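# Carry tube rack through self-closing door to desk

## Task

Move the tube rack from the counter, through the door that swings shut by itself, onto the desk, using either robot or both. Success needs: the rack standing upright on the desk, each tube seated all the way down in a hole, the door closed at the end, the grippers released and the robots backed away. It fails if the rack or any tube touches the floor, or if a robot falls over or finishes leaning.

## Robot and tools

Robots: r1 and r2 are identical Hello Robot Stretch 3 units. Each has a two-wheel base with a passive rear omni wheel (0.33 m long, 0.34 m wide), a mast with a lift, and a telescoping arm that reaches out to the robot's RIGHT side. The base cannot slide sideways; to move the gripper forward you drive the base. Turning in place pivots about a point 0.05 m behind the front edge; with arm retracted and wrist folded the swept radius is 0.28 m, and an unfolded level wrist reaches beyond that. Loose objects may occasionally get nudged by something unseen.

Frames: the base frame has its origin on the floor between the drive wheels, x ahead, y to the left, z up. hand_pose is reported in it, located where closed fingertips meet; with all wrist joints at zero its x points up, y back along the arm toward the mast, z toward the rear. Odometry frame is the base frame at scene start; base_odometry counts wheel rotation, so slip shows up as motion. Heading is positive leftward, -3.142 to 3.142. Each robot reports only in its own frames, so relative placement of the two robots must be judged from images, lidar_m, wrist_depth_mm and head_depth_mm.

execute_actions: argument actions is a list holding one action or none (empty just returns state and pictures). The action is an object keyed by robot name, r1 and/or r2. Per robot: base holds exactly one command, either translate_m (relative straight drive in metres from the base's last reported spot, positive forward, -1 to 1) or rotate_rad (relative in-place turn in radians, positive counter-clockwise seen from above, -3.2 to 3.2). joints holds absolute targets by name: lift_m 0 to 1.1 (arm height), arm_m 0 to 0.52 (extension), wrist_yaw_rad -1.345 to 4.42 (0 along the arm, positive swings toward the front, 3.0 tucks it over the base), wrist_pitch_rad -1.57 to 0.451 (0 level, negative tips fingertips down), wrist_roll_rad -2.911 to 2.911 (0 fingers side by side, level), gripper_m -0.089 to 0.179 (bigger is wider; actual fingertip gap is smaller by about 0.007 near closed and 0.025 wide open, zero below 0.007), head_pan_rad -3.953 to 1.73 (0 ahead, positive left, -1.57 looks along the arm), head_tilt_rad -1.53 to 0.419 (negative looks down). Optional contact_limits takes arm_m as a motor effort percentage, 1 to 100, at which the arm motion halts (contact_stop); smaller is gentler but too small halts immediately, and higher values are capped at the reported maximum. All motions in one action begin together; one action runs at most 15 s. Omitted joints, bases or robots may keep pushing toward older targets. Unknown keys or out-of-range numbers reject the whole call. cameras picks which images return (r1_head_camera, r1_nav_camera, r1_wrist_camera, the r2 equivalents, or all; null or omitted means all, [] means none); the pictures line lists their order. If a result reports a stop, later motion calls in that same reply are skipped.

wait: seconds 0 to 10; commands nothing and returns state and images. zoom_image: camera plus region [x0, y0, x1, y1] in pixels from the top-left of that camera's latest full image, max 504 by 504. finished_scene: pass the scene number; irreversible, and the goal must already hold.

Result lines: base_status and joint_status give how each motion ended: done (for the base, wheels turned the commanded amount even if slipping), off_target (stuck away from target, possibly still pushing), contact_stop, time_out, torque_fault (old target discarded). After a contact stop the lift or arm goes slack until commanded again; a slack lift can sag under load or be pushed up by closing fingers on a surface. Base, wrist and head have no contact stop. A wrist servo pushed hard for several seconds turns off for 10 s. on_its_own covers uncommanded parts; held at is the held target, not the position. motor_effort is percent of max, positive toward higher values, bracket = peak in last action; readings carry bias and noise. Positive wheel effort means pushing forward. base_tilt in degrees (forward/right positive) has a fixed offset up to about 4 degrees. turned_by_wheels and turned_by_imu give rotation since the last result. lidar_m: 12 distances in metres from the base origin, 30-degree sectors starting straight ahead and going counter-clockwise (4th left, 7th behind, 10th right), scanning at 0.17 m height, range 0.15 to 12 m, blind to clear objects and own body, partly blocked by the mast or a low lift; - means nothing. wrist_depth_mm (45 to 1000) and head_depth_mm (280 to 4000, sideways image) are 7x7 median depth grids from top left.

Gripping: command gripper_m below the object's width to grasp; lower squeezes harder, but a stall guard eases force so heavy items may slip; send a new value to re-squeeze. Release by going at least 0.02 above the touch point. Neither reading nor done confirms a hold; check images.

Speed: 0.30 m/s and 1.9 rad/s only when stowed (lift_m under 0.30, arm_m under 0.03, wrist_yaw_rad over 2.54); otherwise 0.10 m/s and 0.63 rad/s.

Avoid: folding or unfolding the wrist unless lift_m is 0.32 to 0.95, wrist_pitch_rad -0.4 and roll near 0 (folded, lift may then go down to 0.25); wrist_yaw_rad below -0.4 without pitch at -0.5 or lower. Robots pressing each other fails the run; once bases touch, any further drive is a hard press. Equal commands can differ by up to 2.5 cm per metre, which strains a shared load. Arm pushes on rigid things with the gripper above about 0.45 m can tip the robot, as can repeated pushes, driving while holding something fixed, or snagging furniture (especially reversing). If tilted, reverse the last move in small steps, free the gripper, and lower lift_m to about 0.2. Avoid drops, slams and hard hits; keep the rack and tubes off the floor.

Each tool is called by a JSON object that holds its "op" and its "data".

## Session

{"op": "execute_actions", "data": {"actions": []}}

Scene clock: 0.00 s.
r1.base_odometry: x=+0.000 y=+0.000 heading=+0.000 (m, m, rad; r1's odometry frame)
r1.turned_by_wheels: +0.000 (rad since the last result)
r1.turned_by_imu: +0.000 (rad since the last result)
r1.base_tilt: forward=-0.7 right=+2.5 (deg)
r1.lidar_m: 0.79 0.90 1.51 1.88 2.15 3.64 2.03 2.57 2.13 1.67 0.93 0.79
r1.head_depth_mm: 683 689 695 702 708 716 719 / 694 702 711 717 722 730 735 / 711 717 725 730 739 749 753 / 724 731 740 747 753 763 772 / 742 750 755 764 768 780 790 / 760 766 774 783 793 802 806 / 777 782 790 804 812 821 830
r1.base_status: not commanded
r1.joint_positions: lift_m=+0.415 arm_m=+0.001 wrist_yaw_rad=+3.058 wrist_pitch_rad=-0.567 wrist_roll_rad=-0.010 gripper_m=+0.037 head_pan_rad=+0.014 head_tilt_rad=+0.015
r1.joint_status: not commanded
r1.motor_effort: left_wheel=+0 right_wheel=-1 lift_m=+27 arm_m=+0 wrist_yaw_rad=+0 wrist_pitch_rad=+7 wrist_roll_rad=+1 gripper_m=+0 head_pan_rad=+0 head_tilt_rad=+1 (%)
r1.hand_pose: x=-0.0042 y=+0.0562 z=+0.3957 quat_wxyz=(+0.226, +0.683, +0.170, +0.673) (m; r1's base frame)
r1.wrist_depth_mm: - - - - - - - / - - - - - - - / 963 993 987 956 970 957 952 / 819 812 - 786 778 793 799 / 697 683 691 683 694 675 677 / 603 599 600 597 - 601 586 / 531 545 - - 519 527 525
r2.base_odometry: x=+0.000 y=+0.000 heading=+0.000 (m, m, rad; r2's odometry frame)
r2.turned_by_wheels: +0.000 (rad since the last result)
r2.turned_by_imu: +0.000 (rad since the last result)
r2.base_tilt: forward=-0.9 right=-2.4 (deg)
r2.lidar_m: 1.97 2.04 1.99 1.47 1.95 2.12 2.03 2.10 2.84 1.95 2.83 2.06
r2.head_depth_mm: 1923 1978 1994 2017 2017 2038 2044 / 1929 1948 1973 1985 2028 2020 2047 / 1916 1953 1966 1996 2009 2009 2018 / 1923 1930 1946 1961 1992 1998 2016 / 1910 1906 1938 1952 1980 1997 2019 / 1890 1901 1918 1939 1971 1998 1995 / 1883 1892 1924 1926 1935 1976 1983
r2.base_status: not commanded
r2.joint_positions: lift_m=+0.349 arm_m=+0.000 wrist_yaw_rad=+2.841 wrist_pitch_rad=-0.492 wrist_roll_rad=+0.009 gripper_m=+0.037 head_pan_rad=+0.008 head_tilt_rad=-0.019
r2.joint_status: not commanded
r2.motor_effort: left_wheel=+0 right_wheel=+1 lift_m=+23 arm_m=+0 wrist_yaw_rad=+1 wrist_pitch_rad=+5 wrist_roll_rad=+0 gripper_m=+0 head_pan_rad=+0 head_tilt_rad=+4 (%)
r2.hand_pose: x=+0.0423 y=+0.0595 z=+0.3451 quat_wxyz=(+0.274, +0.706, +0.067, +0.649) (m; r2's base frame)
r2.wrist_depth_mm: - - - - - - - / - - - - - - - / - - - - 985 964 961 / - 802 798 789 781 769 770 / 642 671 662 646 659 639 636 / 568 - 576 557 570 548 549 / 491 490 - 484 477 482 480
pictures: r1_head_camera (sideways: a quarter turn clockwise sets it upright), r1_nav_camera (sideways: a quarter turn counterclockwise sets it upright), r1_wrist_camera, r2_head_camera (sideways: a quarter turn clockwise sets it upright), r2_nav_camera (sideways: a quarter turn counterclockwise sets it upright), r2_wrist_camera
camera_calibration (this result's frames):
r1_head_camera: T_world_to_cam=[[-0.0356078, 0.0546363, -0.997871, 1.32079], [0.0334784, 0.998009, 0.0534492, -0.0687478], [0.998805, -0.0315039, -0.0373661, -0.000937954], [0, 0, 0, 1]] pos_world=[0.0502688, -0.00358149, 1.32161]
r1_nav_camera: T_world_to_cam=[[0.0255246, 0.0196028, 0.999482, -1.2668], [-0.0424817, -0.998883, 0.020676, 0.0285257], [0.998771, -0.0429874, -0.0246633, -0.017407], [0, 0, 0, 1]] pos_world=[0.050932, 0.0525785, 1.26513]
r1_wrist_camera: T_world_to_cam=[[0.999597, -0.0283805, 0.000233545, 0.0125544], [-0.0187192, -0.665455, -0.746203, 0.371069], [0.0213331, 0.745898, -0.665718, 0.3847], [0, 0, 0, 1]] pos_world=[-0.0138101, -0.0396616, 0.532992]
r2_head_camera: T_world_to_cam=[[-0.0798072, 0.0301775, -0.996353, 1.32326], [0.0424354, 0.998738, 0.0268507, -0.0374162], [0.995907, -0.0401377, -0.0809871, 0.0614377], [0, 0, 0, 1]] pos_world=[0.0460069, -0.0000975944, 1.32441]
r2_nav_camera: T_world_to_cam=[[0.0630449, 0.0535114, 0.996575, -1.25576], [-0.0216423, -0.998253, 0.0549706, -0.0210482], [0.997776, -0.0250338, -0.0617767, 0.0370668], [0, 0, 0, 1]] pos_world=[0.0417296, 0.0471142, 1.25491]
r2_wrist_camera: T_world_to_cam=[[0.935638, -0.350903, -0.0380497, -0.00741133], [-0.243518, -0.56373, -0.789245, 0.351307], [0.255499, 0.747713, -0.612899, 0.317447], [0, 0, 0, 1]] pos_world=[0.0113768, -0.0419177, 0.471548]
Images, in order (width x height): r1_head_camera 896x504, r1_nav_camera 672x504, r1_wrist_camera 644x364, r2_head_camera 896x504, r2_nav_camera 672x504, r2_wrist_camera 644x364.

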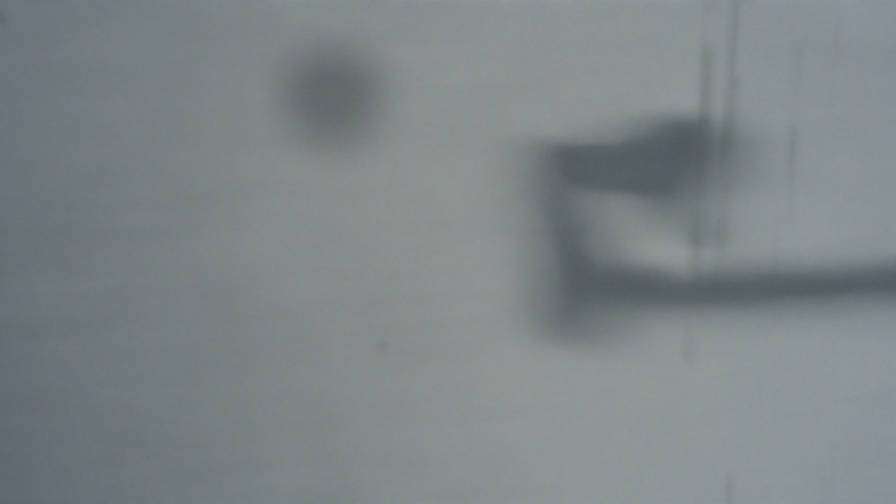

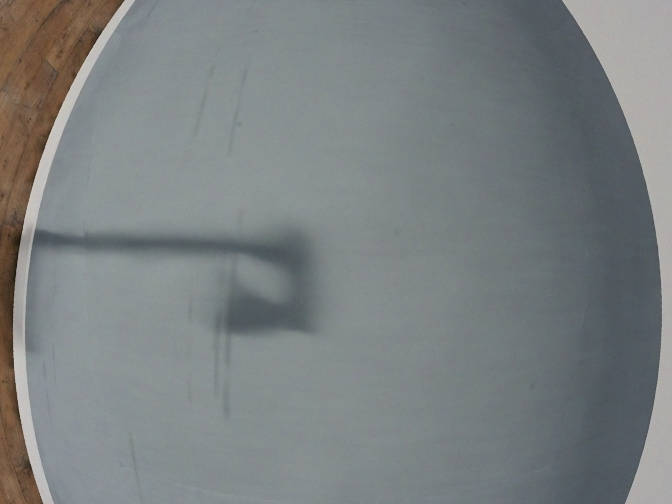

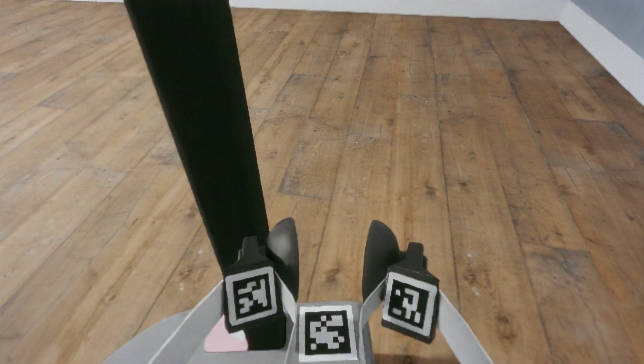

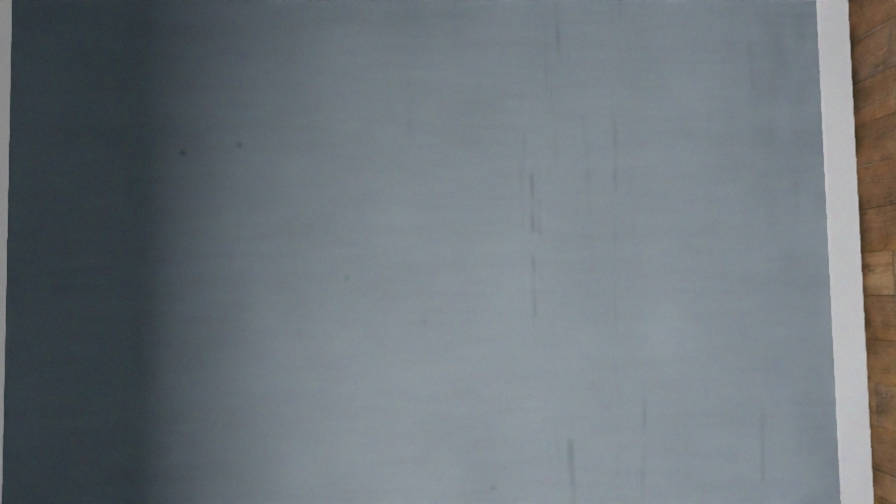

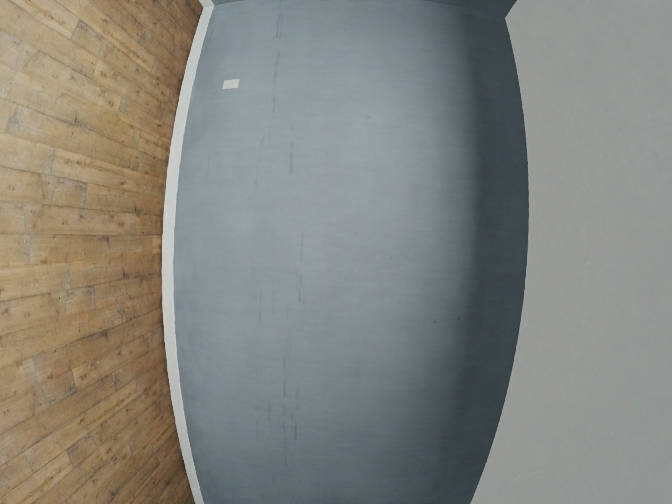

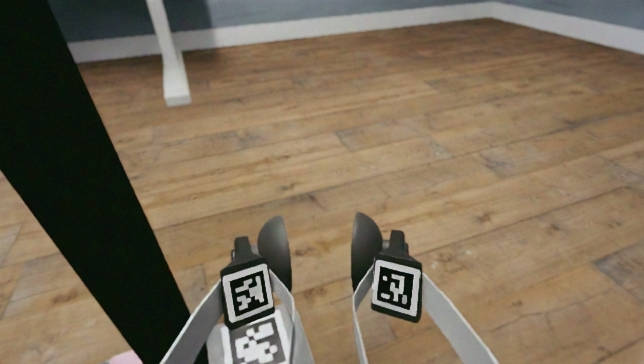

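Look behind, and stow at the same time.

{"op": "execute_actions", "data": {"actions": [{"r1":{"joints":{"head_pan_rad":-3.14,"head_tilt_rad":-0.3,"wrist_pitch_rad":-0.4,"wrist_yaw_rad":3.0,"lift_m":0.28}},"r2":{"joints":{"head_pan_rad":-3.14,"head_tilt_rad":-0.3,"wrist_pitch_rad":-0.4,"wrist_yaw_rad":3.0,"lift_m":0.28}}}], "cameras": ["r1_head_camera","r1_nav_camera","r2_head_camera","r2_nav_camera"]}}

Scene clock: 4.70 s.
r1.base_odometry: x=+0.000 y=+0.000 heading=+0.000 (m, m, rad; r1's odometry frame)
r1.turned_by_wheels: +0.000 (rad since the last result)
r1.turned_by_imu: +0.001 (rad since the last result)
r1.base_tilt: forward=-0.7 right=+2.5 (deg)
r1.lidar_m: 0.79 0.89 1.51 1.88 2.14 3.64 2.03 2.56 2.13 1.67 0.93 0.79
r1.head_depth_mm: 3288 3430 3686 3607 2356 1774 1400 / 3307 3509 3747 3704 2379 1763 1406 / 3325 3498 3825 3233 2220 1774 1412 / 3416 3566 3896 3782 2286 1777 1411 / 3526 3729 - 3815 2403 1791 1423 / 3615 3793 - 3716 2441 1791 1422 / 3563 3865 - 3710 2464 1817 1436
r1.base_status: not commanded
r1.joint_positions: lift_m=+0.280 arm_m=+0.001 wrist_yaw_rad=+3.001 wrist_pitch_rad=-0.421 wrist_roll_rad=-0.010 gripper_m=+0.037 head_pan_rad=-3.133 head_tilt_rad=-0.296
r1.joint_status: all done
r1.motor_effort: left_wheel=+0(0) right_wheel=-1(1) lift_m=+16(22) arm_m=+0(0) wrist_yaw_rad=-2(2) wrist_pitch_rad=+12(13) wrist_roll_rad=+1(1) gripper_m=-1(1) head_pan_rad=-4(53) head_tilt_rad=-2(22) (%)
r1.hand_pose: x=+0.0101 y=+0.0756 z=+0.2925 quat_wxyz=(+0.196, +0.697, +0.100, +0.683) (m; r1's base frame)
r1.wrist_depth_mm: - - - - - - - / - - - - - - - / - 985 966 - 971 973 998 / 757 765 746 763 742 741 760 / 616 603 636 607 632 608 614 / 525 518 - 529 - 511 507 / 461 - - - 430 439 436
r2.base_odometry: x=+0.000 y=+0.000 heading=+0.000 (m, m, rad; r2's odometry frame)
r2.turned_by_wheels: +0.000 (rad since the last result)
r2.turned_by_imu: -0.001 (rad since the last result)
r2.base_tilt: forward=-0.9 right=-2.4 (deg)
r2.lidar_m: 1.97 2.05 1.99 1.47 1.95 2.12 2.03 2.10 2.84 1.95 2.84 2.06
r2.head_depth_mm: 1835 1948 2062 2221 2353 1962 1542 / 1821 1935 2077 2190 2322 1946 1527 / 1808 1929 2043 2177 2288 1952 1534 / 1811 1930 2041 2151 2302 1946 1541 / 1784 1909 2013 2126 2280 1956 1548 / 1771 1891 2015 2133 2267 1962 1537 / 1758 1887 1988 2112 2292 1945 1535
r2.base_status: not commanded
r2.joint_positions: lift_m=+0.280 arm_m=+0.000 wrist_yaw_rad=+2.997 wrist_pitch_rad=-0.418 wrist_roll_rad=+0.009 gripper_m=+0.037 head_pan_rad=-3.133 head_tilt_rad=-0.296
r2.joint_status: all done
r2.motor_effort: left_wheel=-1(1) right_wheel=+1(0) lift_m=+20(20) arm_m=+0(1) wrist_yaw_rad=+3(3) wrist_pitch_rad=+7(7) wrist_roll_rad=+0(0) gripper_m=+0(0) head_pan_rad=-3(32) head_tilt_rad=-2(31) (%)
r2.hand_pose: x=+0.0111 y=+0.0767 z=+0.2927 quat_wxyz=(+0.197, +0.703, +0.096, +0.676) (m; r2's base frame)
r2.wrist_depth_mm: - - - - - - - / - - - - - - - / - - - - - - 965 / 794 - 772 762 752 746 747 / 627 628 650 616 625 606 605 / 525 519 - 529 529 500 505 / 448 - - - 432 437 430
pictures: r1_head_camera (sideways: a quarter turn clockwise sets it upright), r1_nav_camera (sideways: a quarter turn counterclockwise sets it upright), r2_head_camera (sideways: a quarter turn clockwise sets it upright), r2_nav_camera (sideways: a quarter turn counterclockwise sets it upright)
camera_calibration (this result's frames):
r1_head_camera: T_world_to_cam=[[0.338495, -0.0521525, -0.939522, 1.24215], [-0.0529441, -0.997937, 0.0363201, -0.0459022], [-0.939477, 0.037448, -0.340558, 0.405531], [0, 0, 0, 1]] pos_world=[-0.0419033, 0.0037872, 1.3068]
r1_nav_camera: T_world_to_cam=[[-0.329739, -0.0221484, 0.943812, -1.19176], [0.0388758, 0.998558, 0.0370151, 0.00676942], [-0.943272, 0.0488968, -0.328402, 0.389802], [0, 0, 0, 1]] pos_world=[-0.0255448, -0.0522154, 1.25256]
r2_head_camera: T_world_to_cam=[[0.349829, -0.027712, -0.936404, 1.24224], [-0.0468596, -0.998829, 0.0120533, -0.0175998], [-0.935641, 0.0396629, -0.350718, 0.424301], [0, 0, 0, 1]] pos_world=[-0.0384015, 0.000016644, 1.31226]
r2_nav_camera: T_world_to_cam=[[-0.333659, -0.0559658, 0.941031, -1.18068], [0.00444114, 0.998132, 0.0609365, -0.0289531], [-0.942683, 0.0245113, -0.332787, 0.401658], [0, 0, 0, 1]] pos_world=[-0.0151802, -0.0470239, 1.24649]
Images, in order (width x height): r1_head_camera 896x504, r1_nav_camera 672x504, r2_head_camera 896x504, r2_nav_camera 672x504.

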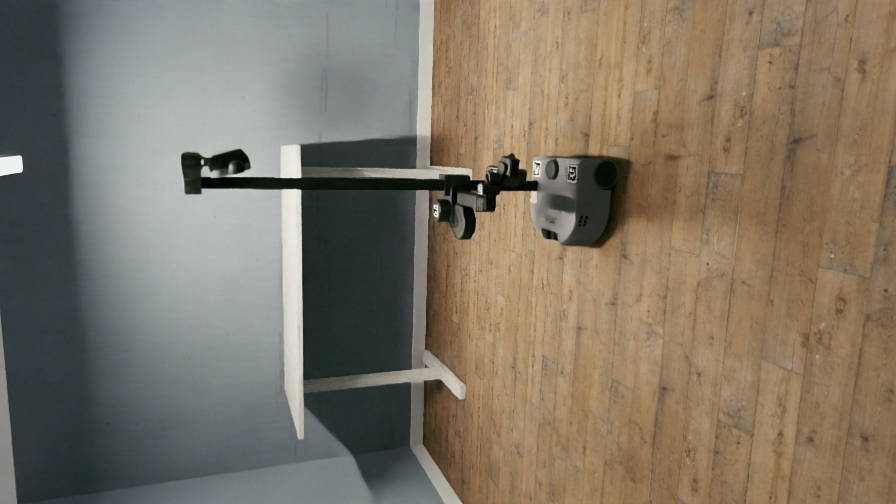

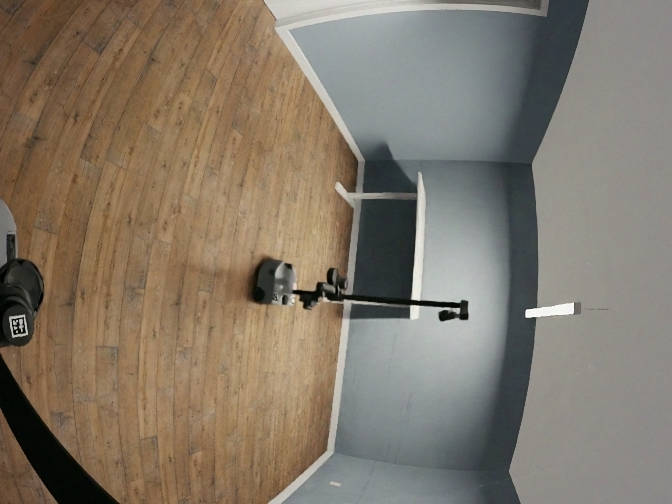

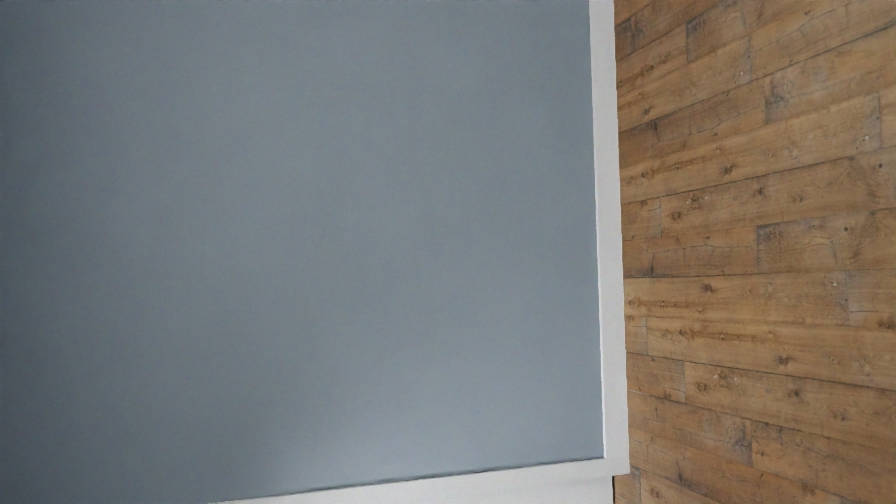

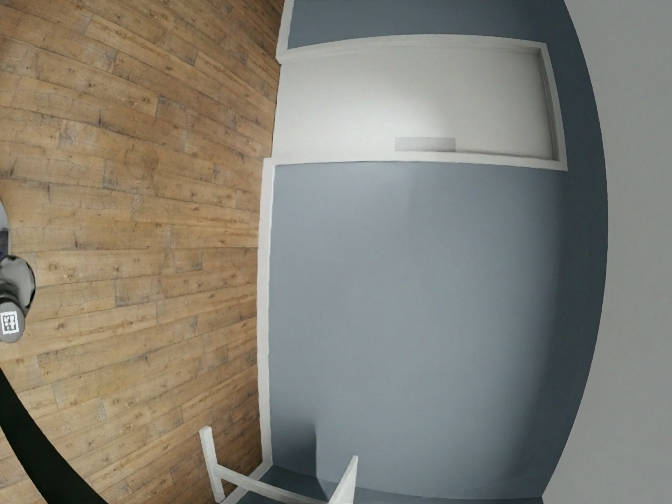

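{"op": "execute_actions", "data": {"actions": [{"r1":{"base":{"rotate_rad":-2.566},"joints":{"head_pan_rad":0,"head_tilt_rad":-0.4}},"r2":{"base":{"rotate_rad":-2.597},"joints":{"head_pan_rad":0,"head_tilt_rad":-0.5}}}], "cameras": []}}

{"op": "execute_actions", "data": {"actions": [{"r1":{"base":{"translate_m":0.6}},"r2":{"base":{"translate_m":1.0}}}], "cameras": ["r1_nav_camera","r2_head_camera","r2_nav_camera"]}}

Scene clock: 21.50 s.
r1.base_odometry: x=+0.000 y=+0.000 heading=-2.566 (m, m, rad; r1's odometry frame)
r1.turned_by_wheels: -2.566 (rad since the last result)
r1.turned_by_imu: -2.565 (rad since the last result)
r1.base_tilt: forward=-0.7 right=+2.5 (deg)
r1.lidar_m: 2.49 2.12 1.45 0.88 0.79 0.79 0.94 1.74 1.90 2.26 1.95 2.03
r1.head_depth_mm: 3502 3748 - 2876 2049 1586 1303 / 3276 3504 3971 2885 2064 1588 1306 / 2869 3123 3381 2898 2080 1608 1302 / 2581 2809 2988 2941 2057 1607 1313 / 2350 2503 2680 2778 2100 1606 1315 / 2141 2303 2478 2648 2099 1618 1318 / 2054 2167 2325 2466 2082 1626 1328
r1.base_status: done
r1.joint_positions: lift_m=+0.280 arm_m=+0.001 wrist_yaw_rad=+3.001 wrist_pitch_rad=-0.421 wrist_roll_rad=-0.010 gripper_m=+0.037 head_pan_rad=-0.007 head_tilt_rad=-0.396
r1.joint_status: all done
r1.motor_effort: left_wheel=+2(10) right_wheel=-3(11) lift_m=+16(16) arm_m=+0(0) wrist_yaw_rad=-1(2) wrist_pitch_rad=+12(12) wrist_roll_rad=+1(1) gripper_m=-1(1) head_pan_rad=+5(54) head_tilt_rad=-2(11) (%)
r1.hand_pose: x=+0.0101 y=+0.0756 z=+0.2925 quat_wxyz=(+0.196, +0.697, +0.100, +0.683) (m; r1's base frame)
r1.wrist_depth_mm: 605 - 892 - - - - / 657 - 967 - - - - / 690 746 945 982 979 972 956 / 686 743 754 756 739 752 739 / 610 599 628 610 632 605 612 / 511 520 - 525 - 511 507 / 458 - - - 430 442 440
r2.base_odometry: x=+0.000 y=+0.000 heading=-2.597 (m, m, rad; r2's odometry frame)
r2.turned_by_wheels: -2.597 (rad since the last result)
r2.turned_by_imu: -2.541 (rad since the last result)
r2.base_tilt: forward=-0.9 right=-2.4 (deg)
r2.lidar_m: 2.11 2.92 2.02 2.75 2.04 1.97 2.07 1.97 1.47 1.95 2.10 2.03
r2.head_depth_mm: 1736 1881 2033 2219 1978 1596 1317 / 1852 1967 2145 2340 1974 1598 1326 / 1983 2161 2353 2522 1972 1580 1326 / 2042 2256 2490 2608 1972 1581 1318 / 2175 2407 2610 2583 1944 1561 1321 / 2226 2427 2728 2636 1969 1576 1316 / 2331 2598 2940 2615 1961 1572 1311
r2.base_status: done
r2.joint_positions: lift_m=+0.280 arm_m=+0.000 wrist_yaw_rad=+2.997 wrist_pitch_rad=-0.418 wrist_roll_rad=+0.009 gripper_m=+0.037 head_pan_rad=-0.007 head_tilt_rad=-0.495
r2.joint_status: all done
r2.motor_effort: left_wheel=+2(9) right_wheel=-2(6) lift_m=+20(20) arm_m=+0(0) wrist_yaw_rad=+3(3) wrist_pitch_rad=+7(7) wrist_roll_rad=+0(0) gripper_m=+0(0) head_pan_rad=+1(30) head_tilt_rad=-3(27) (%)
r2.hand_pose: x=+0.0110 y=+0.0767 z=+0.2927 quat_wxyz=(+0.197, +0.703, +0.096, +0.676) (m; r2's base frame)
r2.wrist_depth_mm: - - - - - - - / - - - - - - - / - - - - - 981 975 / 799 - 767 768 750 743 737 / 630 630 647 616 621 611 593 / 528 518 - 535 526 499 498 / 451 - - - 431 437 433
pictures: none
No camera images: the call's "cameras" was empty. Leave "cameras" out to get every camera's image.

Scene clock: 26.60 s.
r1.base_odometry: x=-0.503 y=-0.327 heading=-2.566 (m, m, rad; r1's odometry frame)
r1.turned_by_wheels: +0.000 (rad since the last result)
r1.turned_by_imu: +0.002 (rad since the last result)
r1.base_tilt: forward=-0.6 right=+2.5 (deg)
r1.lidar_m: 1.98 1.68 1.70 1.33 1.18 1.19 1.42 2.33 2.34 2.79 3.12 1.10
r1.head_depth_mm: 2929 3193 3586 2898 1442 1343 1302 / 2566 2832 3140 2928 2069 1550 1310 / 2268 2470 2706 2781 2047 1595 1303 / 2034 2191 2380 2568 2069 1591 1310 / 1836 1975 2111 2295 2089 1601 1311 / 1684 1802 1948 2098 2093 1612 1317 / 1602 1702 1822 1959 2037 1619 1326
r1.base_status: done
r1.joint_positions: lift_m=+0.280 arm_m=+0.001 wrist_yaw_rad=+3.001 wrist_pitch_rad=-0.420 wrist_roll_rad=-0.010 gripper_m=+0.037 head_pan_rad=-0.007 head_tilt_rad=-0.396
r1.joint_status: not commanded
r1.motor_effort: left_wheel=+2(9) right_wheel=-3(7) lift_m=+17(16) arm_m=+0(0) wrist_yaw_rad=-1(1) wrist_pitch_rad=+12(12) wrist_roll_rad=+1(1) gripper_m=-1(1) head_pan_rad=+5(5) head_tilt_rad=-2(2) (%)
r1.hand_pose: x=+0.0102 y=+0.0756 z=+0.2926 quat_wxyz=(+0.196, +0.697, +0.100, +0.683) (m; r1's base frame)
r1.wrist_depth_mm: 930 - - - - - - / 958 - - - - - - / 934 966 995 967 985 987 987 / 770 756 766 752 745 753 714 / 612 612 632 613 632 614 604 / 519 529 - 529 - 510 513 / 457 - - - 428 434 443
r2.base_odometry: x=-0.855 y=-0.518 heading=-2.597 (m, m, rad; r2's odometry frame)
r2.turned_by_wheels: +0.000 (rad since the last result)
r2.turned_by_imu: +0.003 (rad since the last result)
r2.base_tilt: forward=-0.8 right=-2.5 (deg)
r2.lidar_m: 1.33 1.74 2.32 1.21 2.90 2.81 2.95 2.12 2.01 1.65 1.22 1.18
r2.head_depth_mm: 1063 1150 1245 1356 1454 1501 1329 / 1112 1204 1314 1438 1597 1583 1320 / 1166 1267 1383 1526 1710 1586 1326 / 1224 1334 1474 1625 1803 1580 1317 / 1289 1400 1543 1735 1885 1585 1312 / 1314 1445 1581 1761 1904 1589 1317 / 1336 1486 1670 1888 1962 1578 1315
r2.base_status: done
r2.joint_positions: lift_m=+0.280 arm_m=+0.000 wrist_yaw_rad=+2.998 wrist_pitch_rad=-0.418 wrist_roll_rad=+0.009 gripper_m=+0.037 head_pan_rad=-0.007 head_tilt_rad=-0.495
r2.joint_status: not commanded
r2.motor_effort: left_wheel=+1(8) right_wheel=-1(4) lift_m=+20(20) arm_m=+0(0) wrist_yaw_rad=+3(2) wrist_pitch_rad=+7(7) wrist_roll_rad=+0(0) gripper_m=+0(1) head_pan_rad=+2(2) head_tilt_rad=-3(3) (%)
r2.hand_pose: x=+0.0109 y=+0.0768 z=+0.2929 quat_wxyz=(+0.197, +0.703, +0.096, +0.676) (m; r2's base frame)
r2.wrist_depth_mm: - - - - - - - / - - - - - - - / - - - - - 981 967 / 793 - 781 766 754 745 743 / 635 624 649 618 624 609 596 / 524 520 - 530 528 501 502 / 446 - - - 433 437 432
pictures: r1_nav_camera (sideways: a quarter turn counterclockwise sets it upright), r2_head_camera (sideways: a quarter turn clockwise sets it upright), r2_nav_camera (sideways: a quarter turn counterclockwise sets it upright)
camera_calibration (this result's frames):
r1_nav_camera: T_world_to_cam=[[0.422542, 0.0162882, 0.906197, -1.14726], [-0.0507242, -0.997846, 0.0415873, 0.00136863], [0.904923, -0.0635385, -0.420806, 0.498779], [0, 0, 0, 1]] pos_world=[0.0334796, 0.0517442, 1.24948]
r2_head_camera: T_world_to_cam=[[-0.527258, 0.0344815, -0.849005, 1.13357], [0.06393, 0.997954, 0.000828423, -0.00366049], [0.847297, -0.0538401, -0.528384, 0.644613], [0, 0, 0, 1]] pos_world=[0.051741, -0.000728254, 1.30302]
r2_nav_camera: T_world_to_cam=[[0.51363, 0.0494331, 0.856586, -1.07568], [-0.00793655, -0.998023, 0.0623542, -0.0307074], [0.857975, -0.0388254, -0.512222, 0.624169], [0, 0, 0, 1]] pos_world=[0.0167363, 0.046761, 1.24304]
Images, in order (width x height): r1_nav_camera 672x504, r2_head_camera 896x504, r2_nav_camera 672x504.

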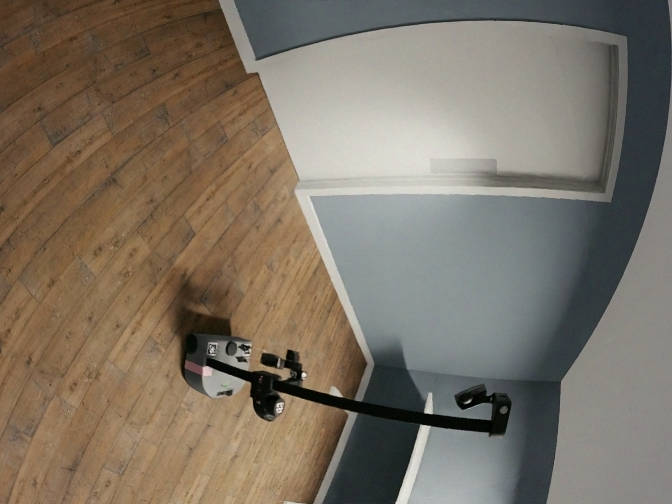

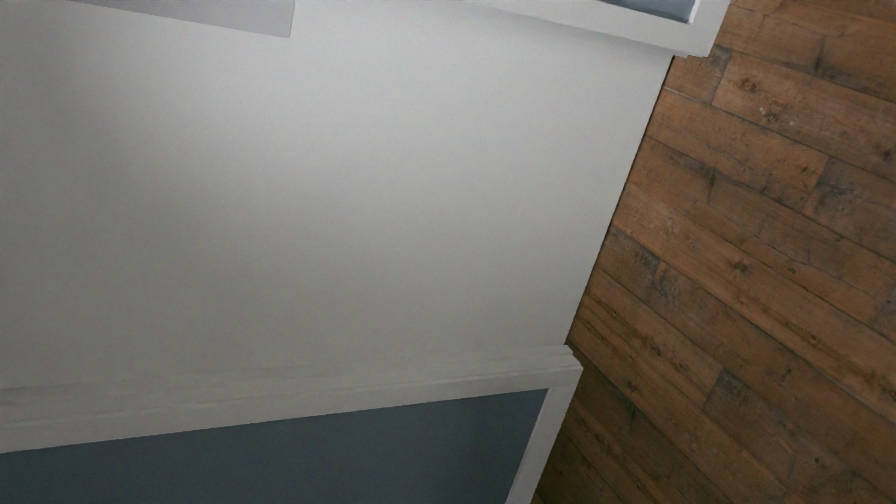

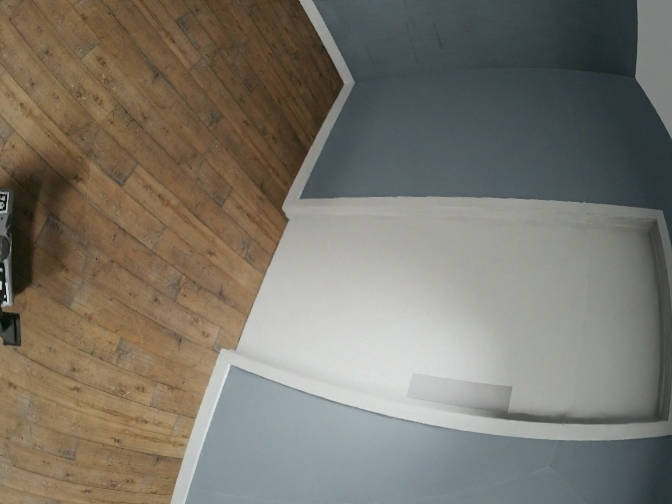

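{"op": "execute_actions", "data": {"actions": [{"r2":{"base":{"translate_m":0.79}}}], "cameras": []}}

{"op": "execute_actions", "data": {"actions": [{"r2":{"base":{"rotate_rad":-0.62},"joints":{"head_tilt_rad":-1.0}},"r1":{"base":{"translate_m":0.35}}}], "cameras": ["r1_nav_camera","r2_head_camera","r2_nav_camera"]}}

Scene clock: 36.67 s.
r1.base_odometry: x=-0.503 y=-0.327 heading=-2.566 (m, m, rad; r1's odometry frame)
r1.turned_by_wheels: +0.000 (rad since the last result)
r1.turned_by_imu: +0.001 (rad since the last result)
r1.base_tilt: forward=-0.7 right=+2.5 (deg)
r1.lidar_m: 1.20 1.68 1.69 1.33 1.18 1.19 1.42 2.33 2.34 2.79 3.14 3.12
r1.head_depth_mm: 2956 3247 3598 2906 2041 1588 1305 / 2563 2796 3131 2920 2065 1591 1309 / 2259 2476 2723 2787 2054 1609 1307 / 2040 2205 2374 2569 2093 1589 1312 / 1839 1985 2124 2254 1631 1512 1320 / 1687 1802 1895 2053 1646 1515 1314 / 1562 1680 1813 1951 2017 1616 1316
r1.base_status: not commanded
r1.joint_positions: lift_m=+0.280 arm_m=+0.001 wrist_yaw_rad=+3.001 wrist_pitch_rad=-0.420 wrist_roll_rad=-0.010 gripper_m=+0.037 head_pan_rad=-0.007 head_tilt_rad=-0.396
r1.joint_status: not commanded
r1.motor_effort: left_wheel=+2(2) right_wheel=-3(3) lift_m=+16(17) arm_m=+0(0) wrist_yaw_rad=-1(1) wrist_pitch_rad=+12(12) wrist_roll_rad=+1(1) gripper_m=+0(1) head_pan_rad=+5(5) head_tilt_rad=-2(3) (%)
r1.hand_pose: x=+0.0102 y=+0.0756 z=+0.2926 quat_wxyz=(+0.196, +0.697, +0.100, +0.683) (m; r1's base frame)
r1.wrist_depth_mm: 909 - - - - - - / 962 - - - - - - / 954 987 - 983 988 992 985 / 771 755 760 767 762 744 738 / 610 608 628 613 633 610 598 / 513 518 - 526 - 513 510 / 457 - - - 433 443 441
r2.base_odometry: x=-1.531 y=-0.928 heading=-2.597 (m, m, rad; r2's odometry frame)
r2.turned_by_wheels: +0.000 (rad since the last result)
r2.turned_by_imu: +0.002 (rad since the last result)
r2.base_tilt: forward=-0.9 right=-2.4 (deg)
r2.lidar_m: 0.63 0.77 1.91 2.00 2.80 3.47 3.63 2.78 1.85 0.73 0.60 0.61
r2.head_depth_mm: 485 520 566 617 680 758 853 / 506 549 596 655 722 815 926 / 530 575 629 694 775 876 1011 / 555 606 666 739 833 951 1107 / 586 641 711 793 896 1043 1227 / 618 680 756 851 957 1073 1231 / 639 695 751 813 913 1081 1259
r2.base_status: done
r2.joint_positions: lift_m=+0.280 arm_m=+0.000 wrist_yaw_rad=+2.998 wrist_pitch_rad=-0.418 wrist_roll_rad=+0.009 gripper_m=+0.037 head_pan_rad=-0.007 head_tilt_rad=-0.495
r2.joint_status: not commanded
r2.motor_effort: left_wheel=+1(9) right_wheel=+0(4) lift_m=+20(20) arm_m=-1(0) wrist_yaw_rad=+2(3) wrist_pitch_rad=+7(7) wrist_roll_rad=+0(0) gripper_m=+0(1) head_pan_rad=+2(2) head_tilt_rad=-3(3) (%)
r2.hand_pose: x=+0.0109 y=+0.0768 z=+0.2929 quat_wxyz=(+0.197, +0.703, +0.096, +0.677) (m; r2's base frame)
r2.wrist_depth_mm: - - - - - - - / - - - - - - - / - - - - - 974 983 / 798 - 771 762 760 750 747 / 635 630 652 621 624 603 590 / 526 525 - 530 527 505 500 / 452 - - - 432 438 432
pictures: none
No camera images: the call's "cameras" was empty. Leave "cameras" out to get every camera's image.

Scene clock: 39.63 s.
r1.base_odometry: x=-0.797 y=-0.517 heading=-2.566 (m, m, rad; r1's odometry frame)
r1.turned_by_wheels: +0.000 (rad since the last result)
r1.turned_by_imu: +0.001 (rad since the last result)
r1.base_tilt: forward=-0.7 right=+2.5 (deg)
r1.lidar_m: 1.00 0.90 1.42 1.59 1.41 1.42 1.70 2.59 2.59 3.11 2.95 2.64
r1.head_depth_mm: 2481 2731 3174 2893 2064 1587 1300 / 2152 2412 2605 2737 2051 1600 1304 / 1913 2087 2290 2452 2082 1601 1305 / 1715 1855 2015 2211 2075 1602 1285 / 1543 1674 1779 1933 2002 1333 1189 / 1426 1512 1613 1744 1870 994 1161 / 1311 844 1531 1635 1700 1468 1257
r1.base_status: done
r1.joint_positions: lift_m=+0.280 arm_m=+0.001 wrist_yaw_rad=+3.001 wrist_pitch_rad=-0.420 wrist_roll_rad=-0.010 gripper_m=+0.037 head_pan_rad=-0.007 head_tilt_rad=-0.396
r1.joint_status: not commanded
r1.motor_effort: left_wheel=+2(10) right_wheel=-3(8) lift_m=+17(16) arm_m=+0(0) wrist_yaw_rad=-1(1) wrist_pitch_rad=+12(12) wrist_roll_rad=+1(1) gripper_m=-1(1) head_pan_rad=+5(5) head_tilt_rad=-3(2) (%)
r1.hand_pose: x=+0.0102 y=+0.0757 z=+0.2927 quat_wxyz=(+0.196, +0.697, +0.100, +0.683) (m; r1's base frame)
r1.wrist_depth_mm: - - - - - - - / - - - - - - - / 990 980 994 966 967 977 964 / 760 760 751 752 760 742 739 / 618 619 641 603 635 611 613 / 522 517 - 529 - 513 515 / 461 - - - 429 447 439
r2.base_odometry: x=-1.531 y=-0.928 heading=+3.067 (m, m, rad; r2's odometry frame)
r2.turned_by_wheels: -0.620 (rad since the last result)
r2.turned_by_imu: -0.607 (rad since the last result)
r2.base_tilt: forward=-0.9 right=-2.4 (deg)
r2.lidar_m: 0.60 0.62 0.77 1.66 1.96 0.99 3.45 3.55 2.78 2.37 0.80 0.60
r2.head_depth_mm: 583 648 763 1012 1330 1249 1126 / 578 694 841 1026 1325 1237 1145 / 571 684 852 1130 1346 1238 1139 / 567 675 834 1095 1335 1225 1135 / 557 664 821 1072 1336 1218 1132 / 551 655 804 1047 1323 1225 1122 / 545 645 791 1028 1306 1215 1111
r2.base_status: done
r2.joint_positions: lift_m=+0.280 arm_m=+0.000 wrist_yaw_rad=+2.998 wrist_pitch_rad=-0.418 wrist_roll_rad=+0.009 gripper_m=+0.037 head_pan_rad=-0.007 head_tilt_rad=-0.988
r2.joint_status: all done
r2.motor_effort: left_wheel=+2(8) right_wheel=-1(6) lift_m=+20(20) arm_m=-1(0) wrist_yaw_rad=+2(3) wrist_pitch_rad=+7(7) wrist_roll_rad=+0(0) gripper_m=+0(0) head_pan_rad=+2(2) head_tilt_rad=-8(45) (%)
r2.hand_pose: x=+0.0109 y=+0.0768 z=+0.2929 quat_wxyz=(+0.197, +0.703, +0.096, +0.677) (m; r2's base frame)
r2.wrist_depth_mm: - - - - 989 673 573 / - - - - - 723 584 / - - - - 930 773 591 / 798 - 774 777 756 754 611 / 631 627 646 626 628 604 582 / 529 523 - 532 525 511 503 / 453 - - - 432 433 428
pictures: r1_nav_camera (sideways: a quarter turn counterclockwise sets it upright), r2_head_camera (sideways: a quarter turn clockwise sets it upright), r2_nav_camera (sideways: a quarter turn counterclockwise sets it upright)
camera_calibration (this result's frames):
r1_nav_camera: T_world_to_cam=[[0.422632, 0.0163001, 0.906155, -1.14721], [-0.0506906, -0.997848, 0.0415916, 0.00136278], [0.904883, -0.0635115, -0.420896, 0.498896], [0, 0, 0, 1]] pos_world=[0.0334729, 0.051745, 1.24947]
r2_head_camera: T_world_to_cam=[[-0.866342, 0.0365444, -0.498113, 0.678378], [0.0571846, 0.998019, -0.0262378, 0.0316096], [0.496167, -0.0512153, -0.866715, 1.08677], [0, 0, 0, 1]] pos_world=[0.0466804, -0.000678708, 1.28066]
r2_nav_camera: T_world_to_cam=[[0.857967, 0.0473303, 0.51152, -0.628093], [0.022048, -0.998222, 0.0553835, -0.0217766], [0.513231, -0.0362392, -0.857485, 1.07532], [0, 0, 0, 1]] pos_world=[-0.0125235, 0.0469586, 1.24456]
Images, in order (width x height): r1_nav_camera 672x504, r2_head_camera 896x504, r2_nav_camera 672x504.

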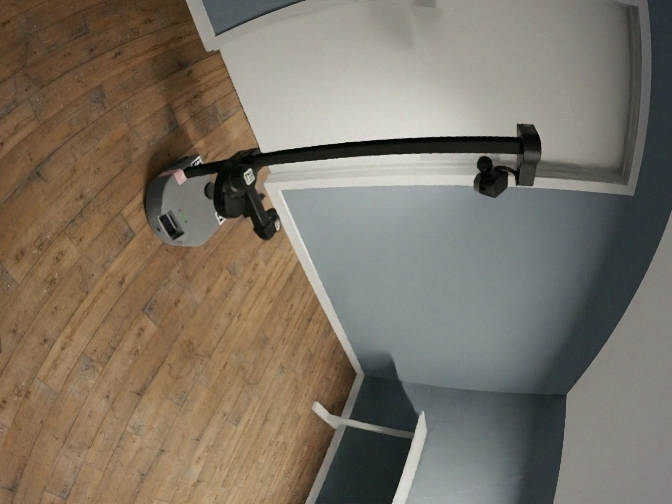

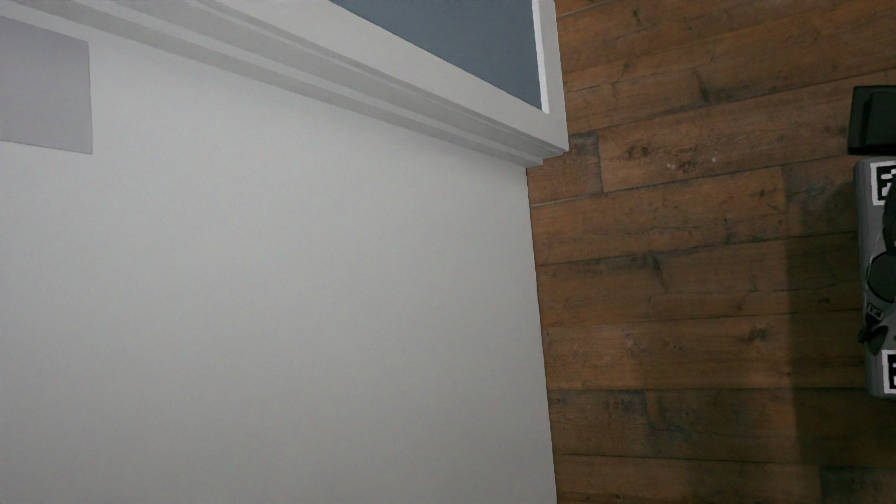

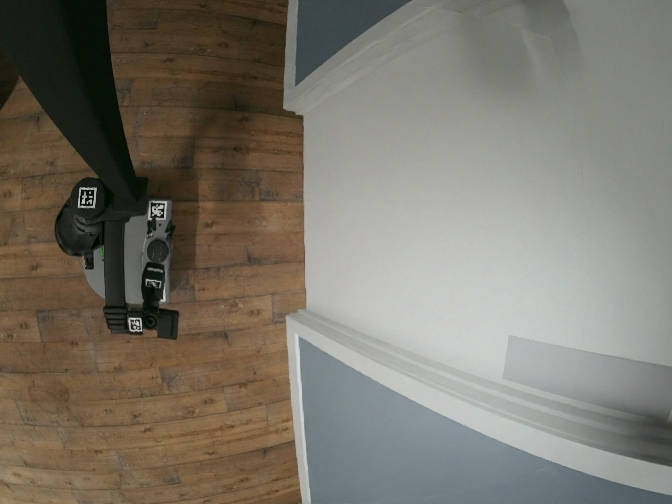

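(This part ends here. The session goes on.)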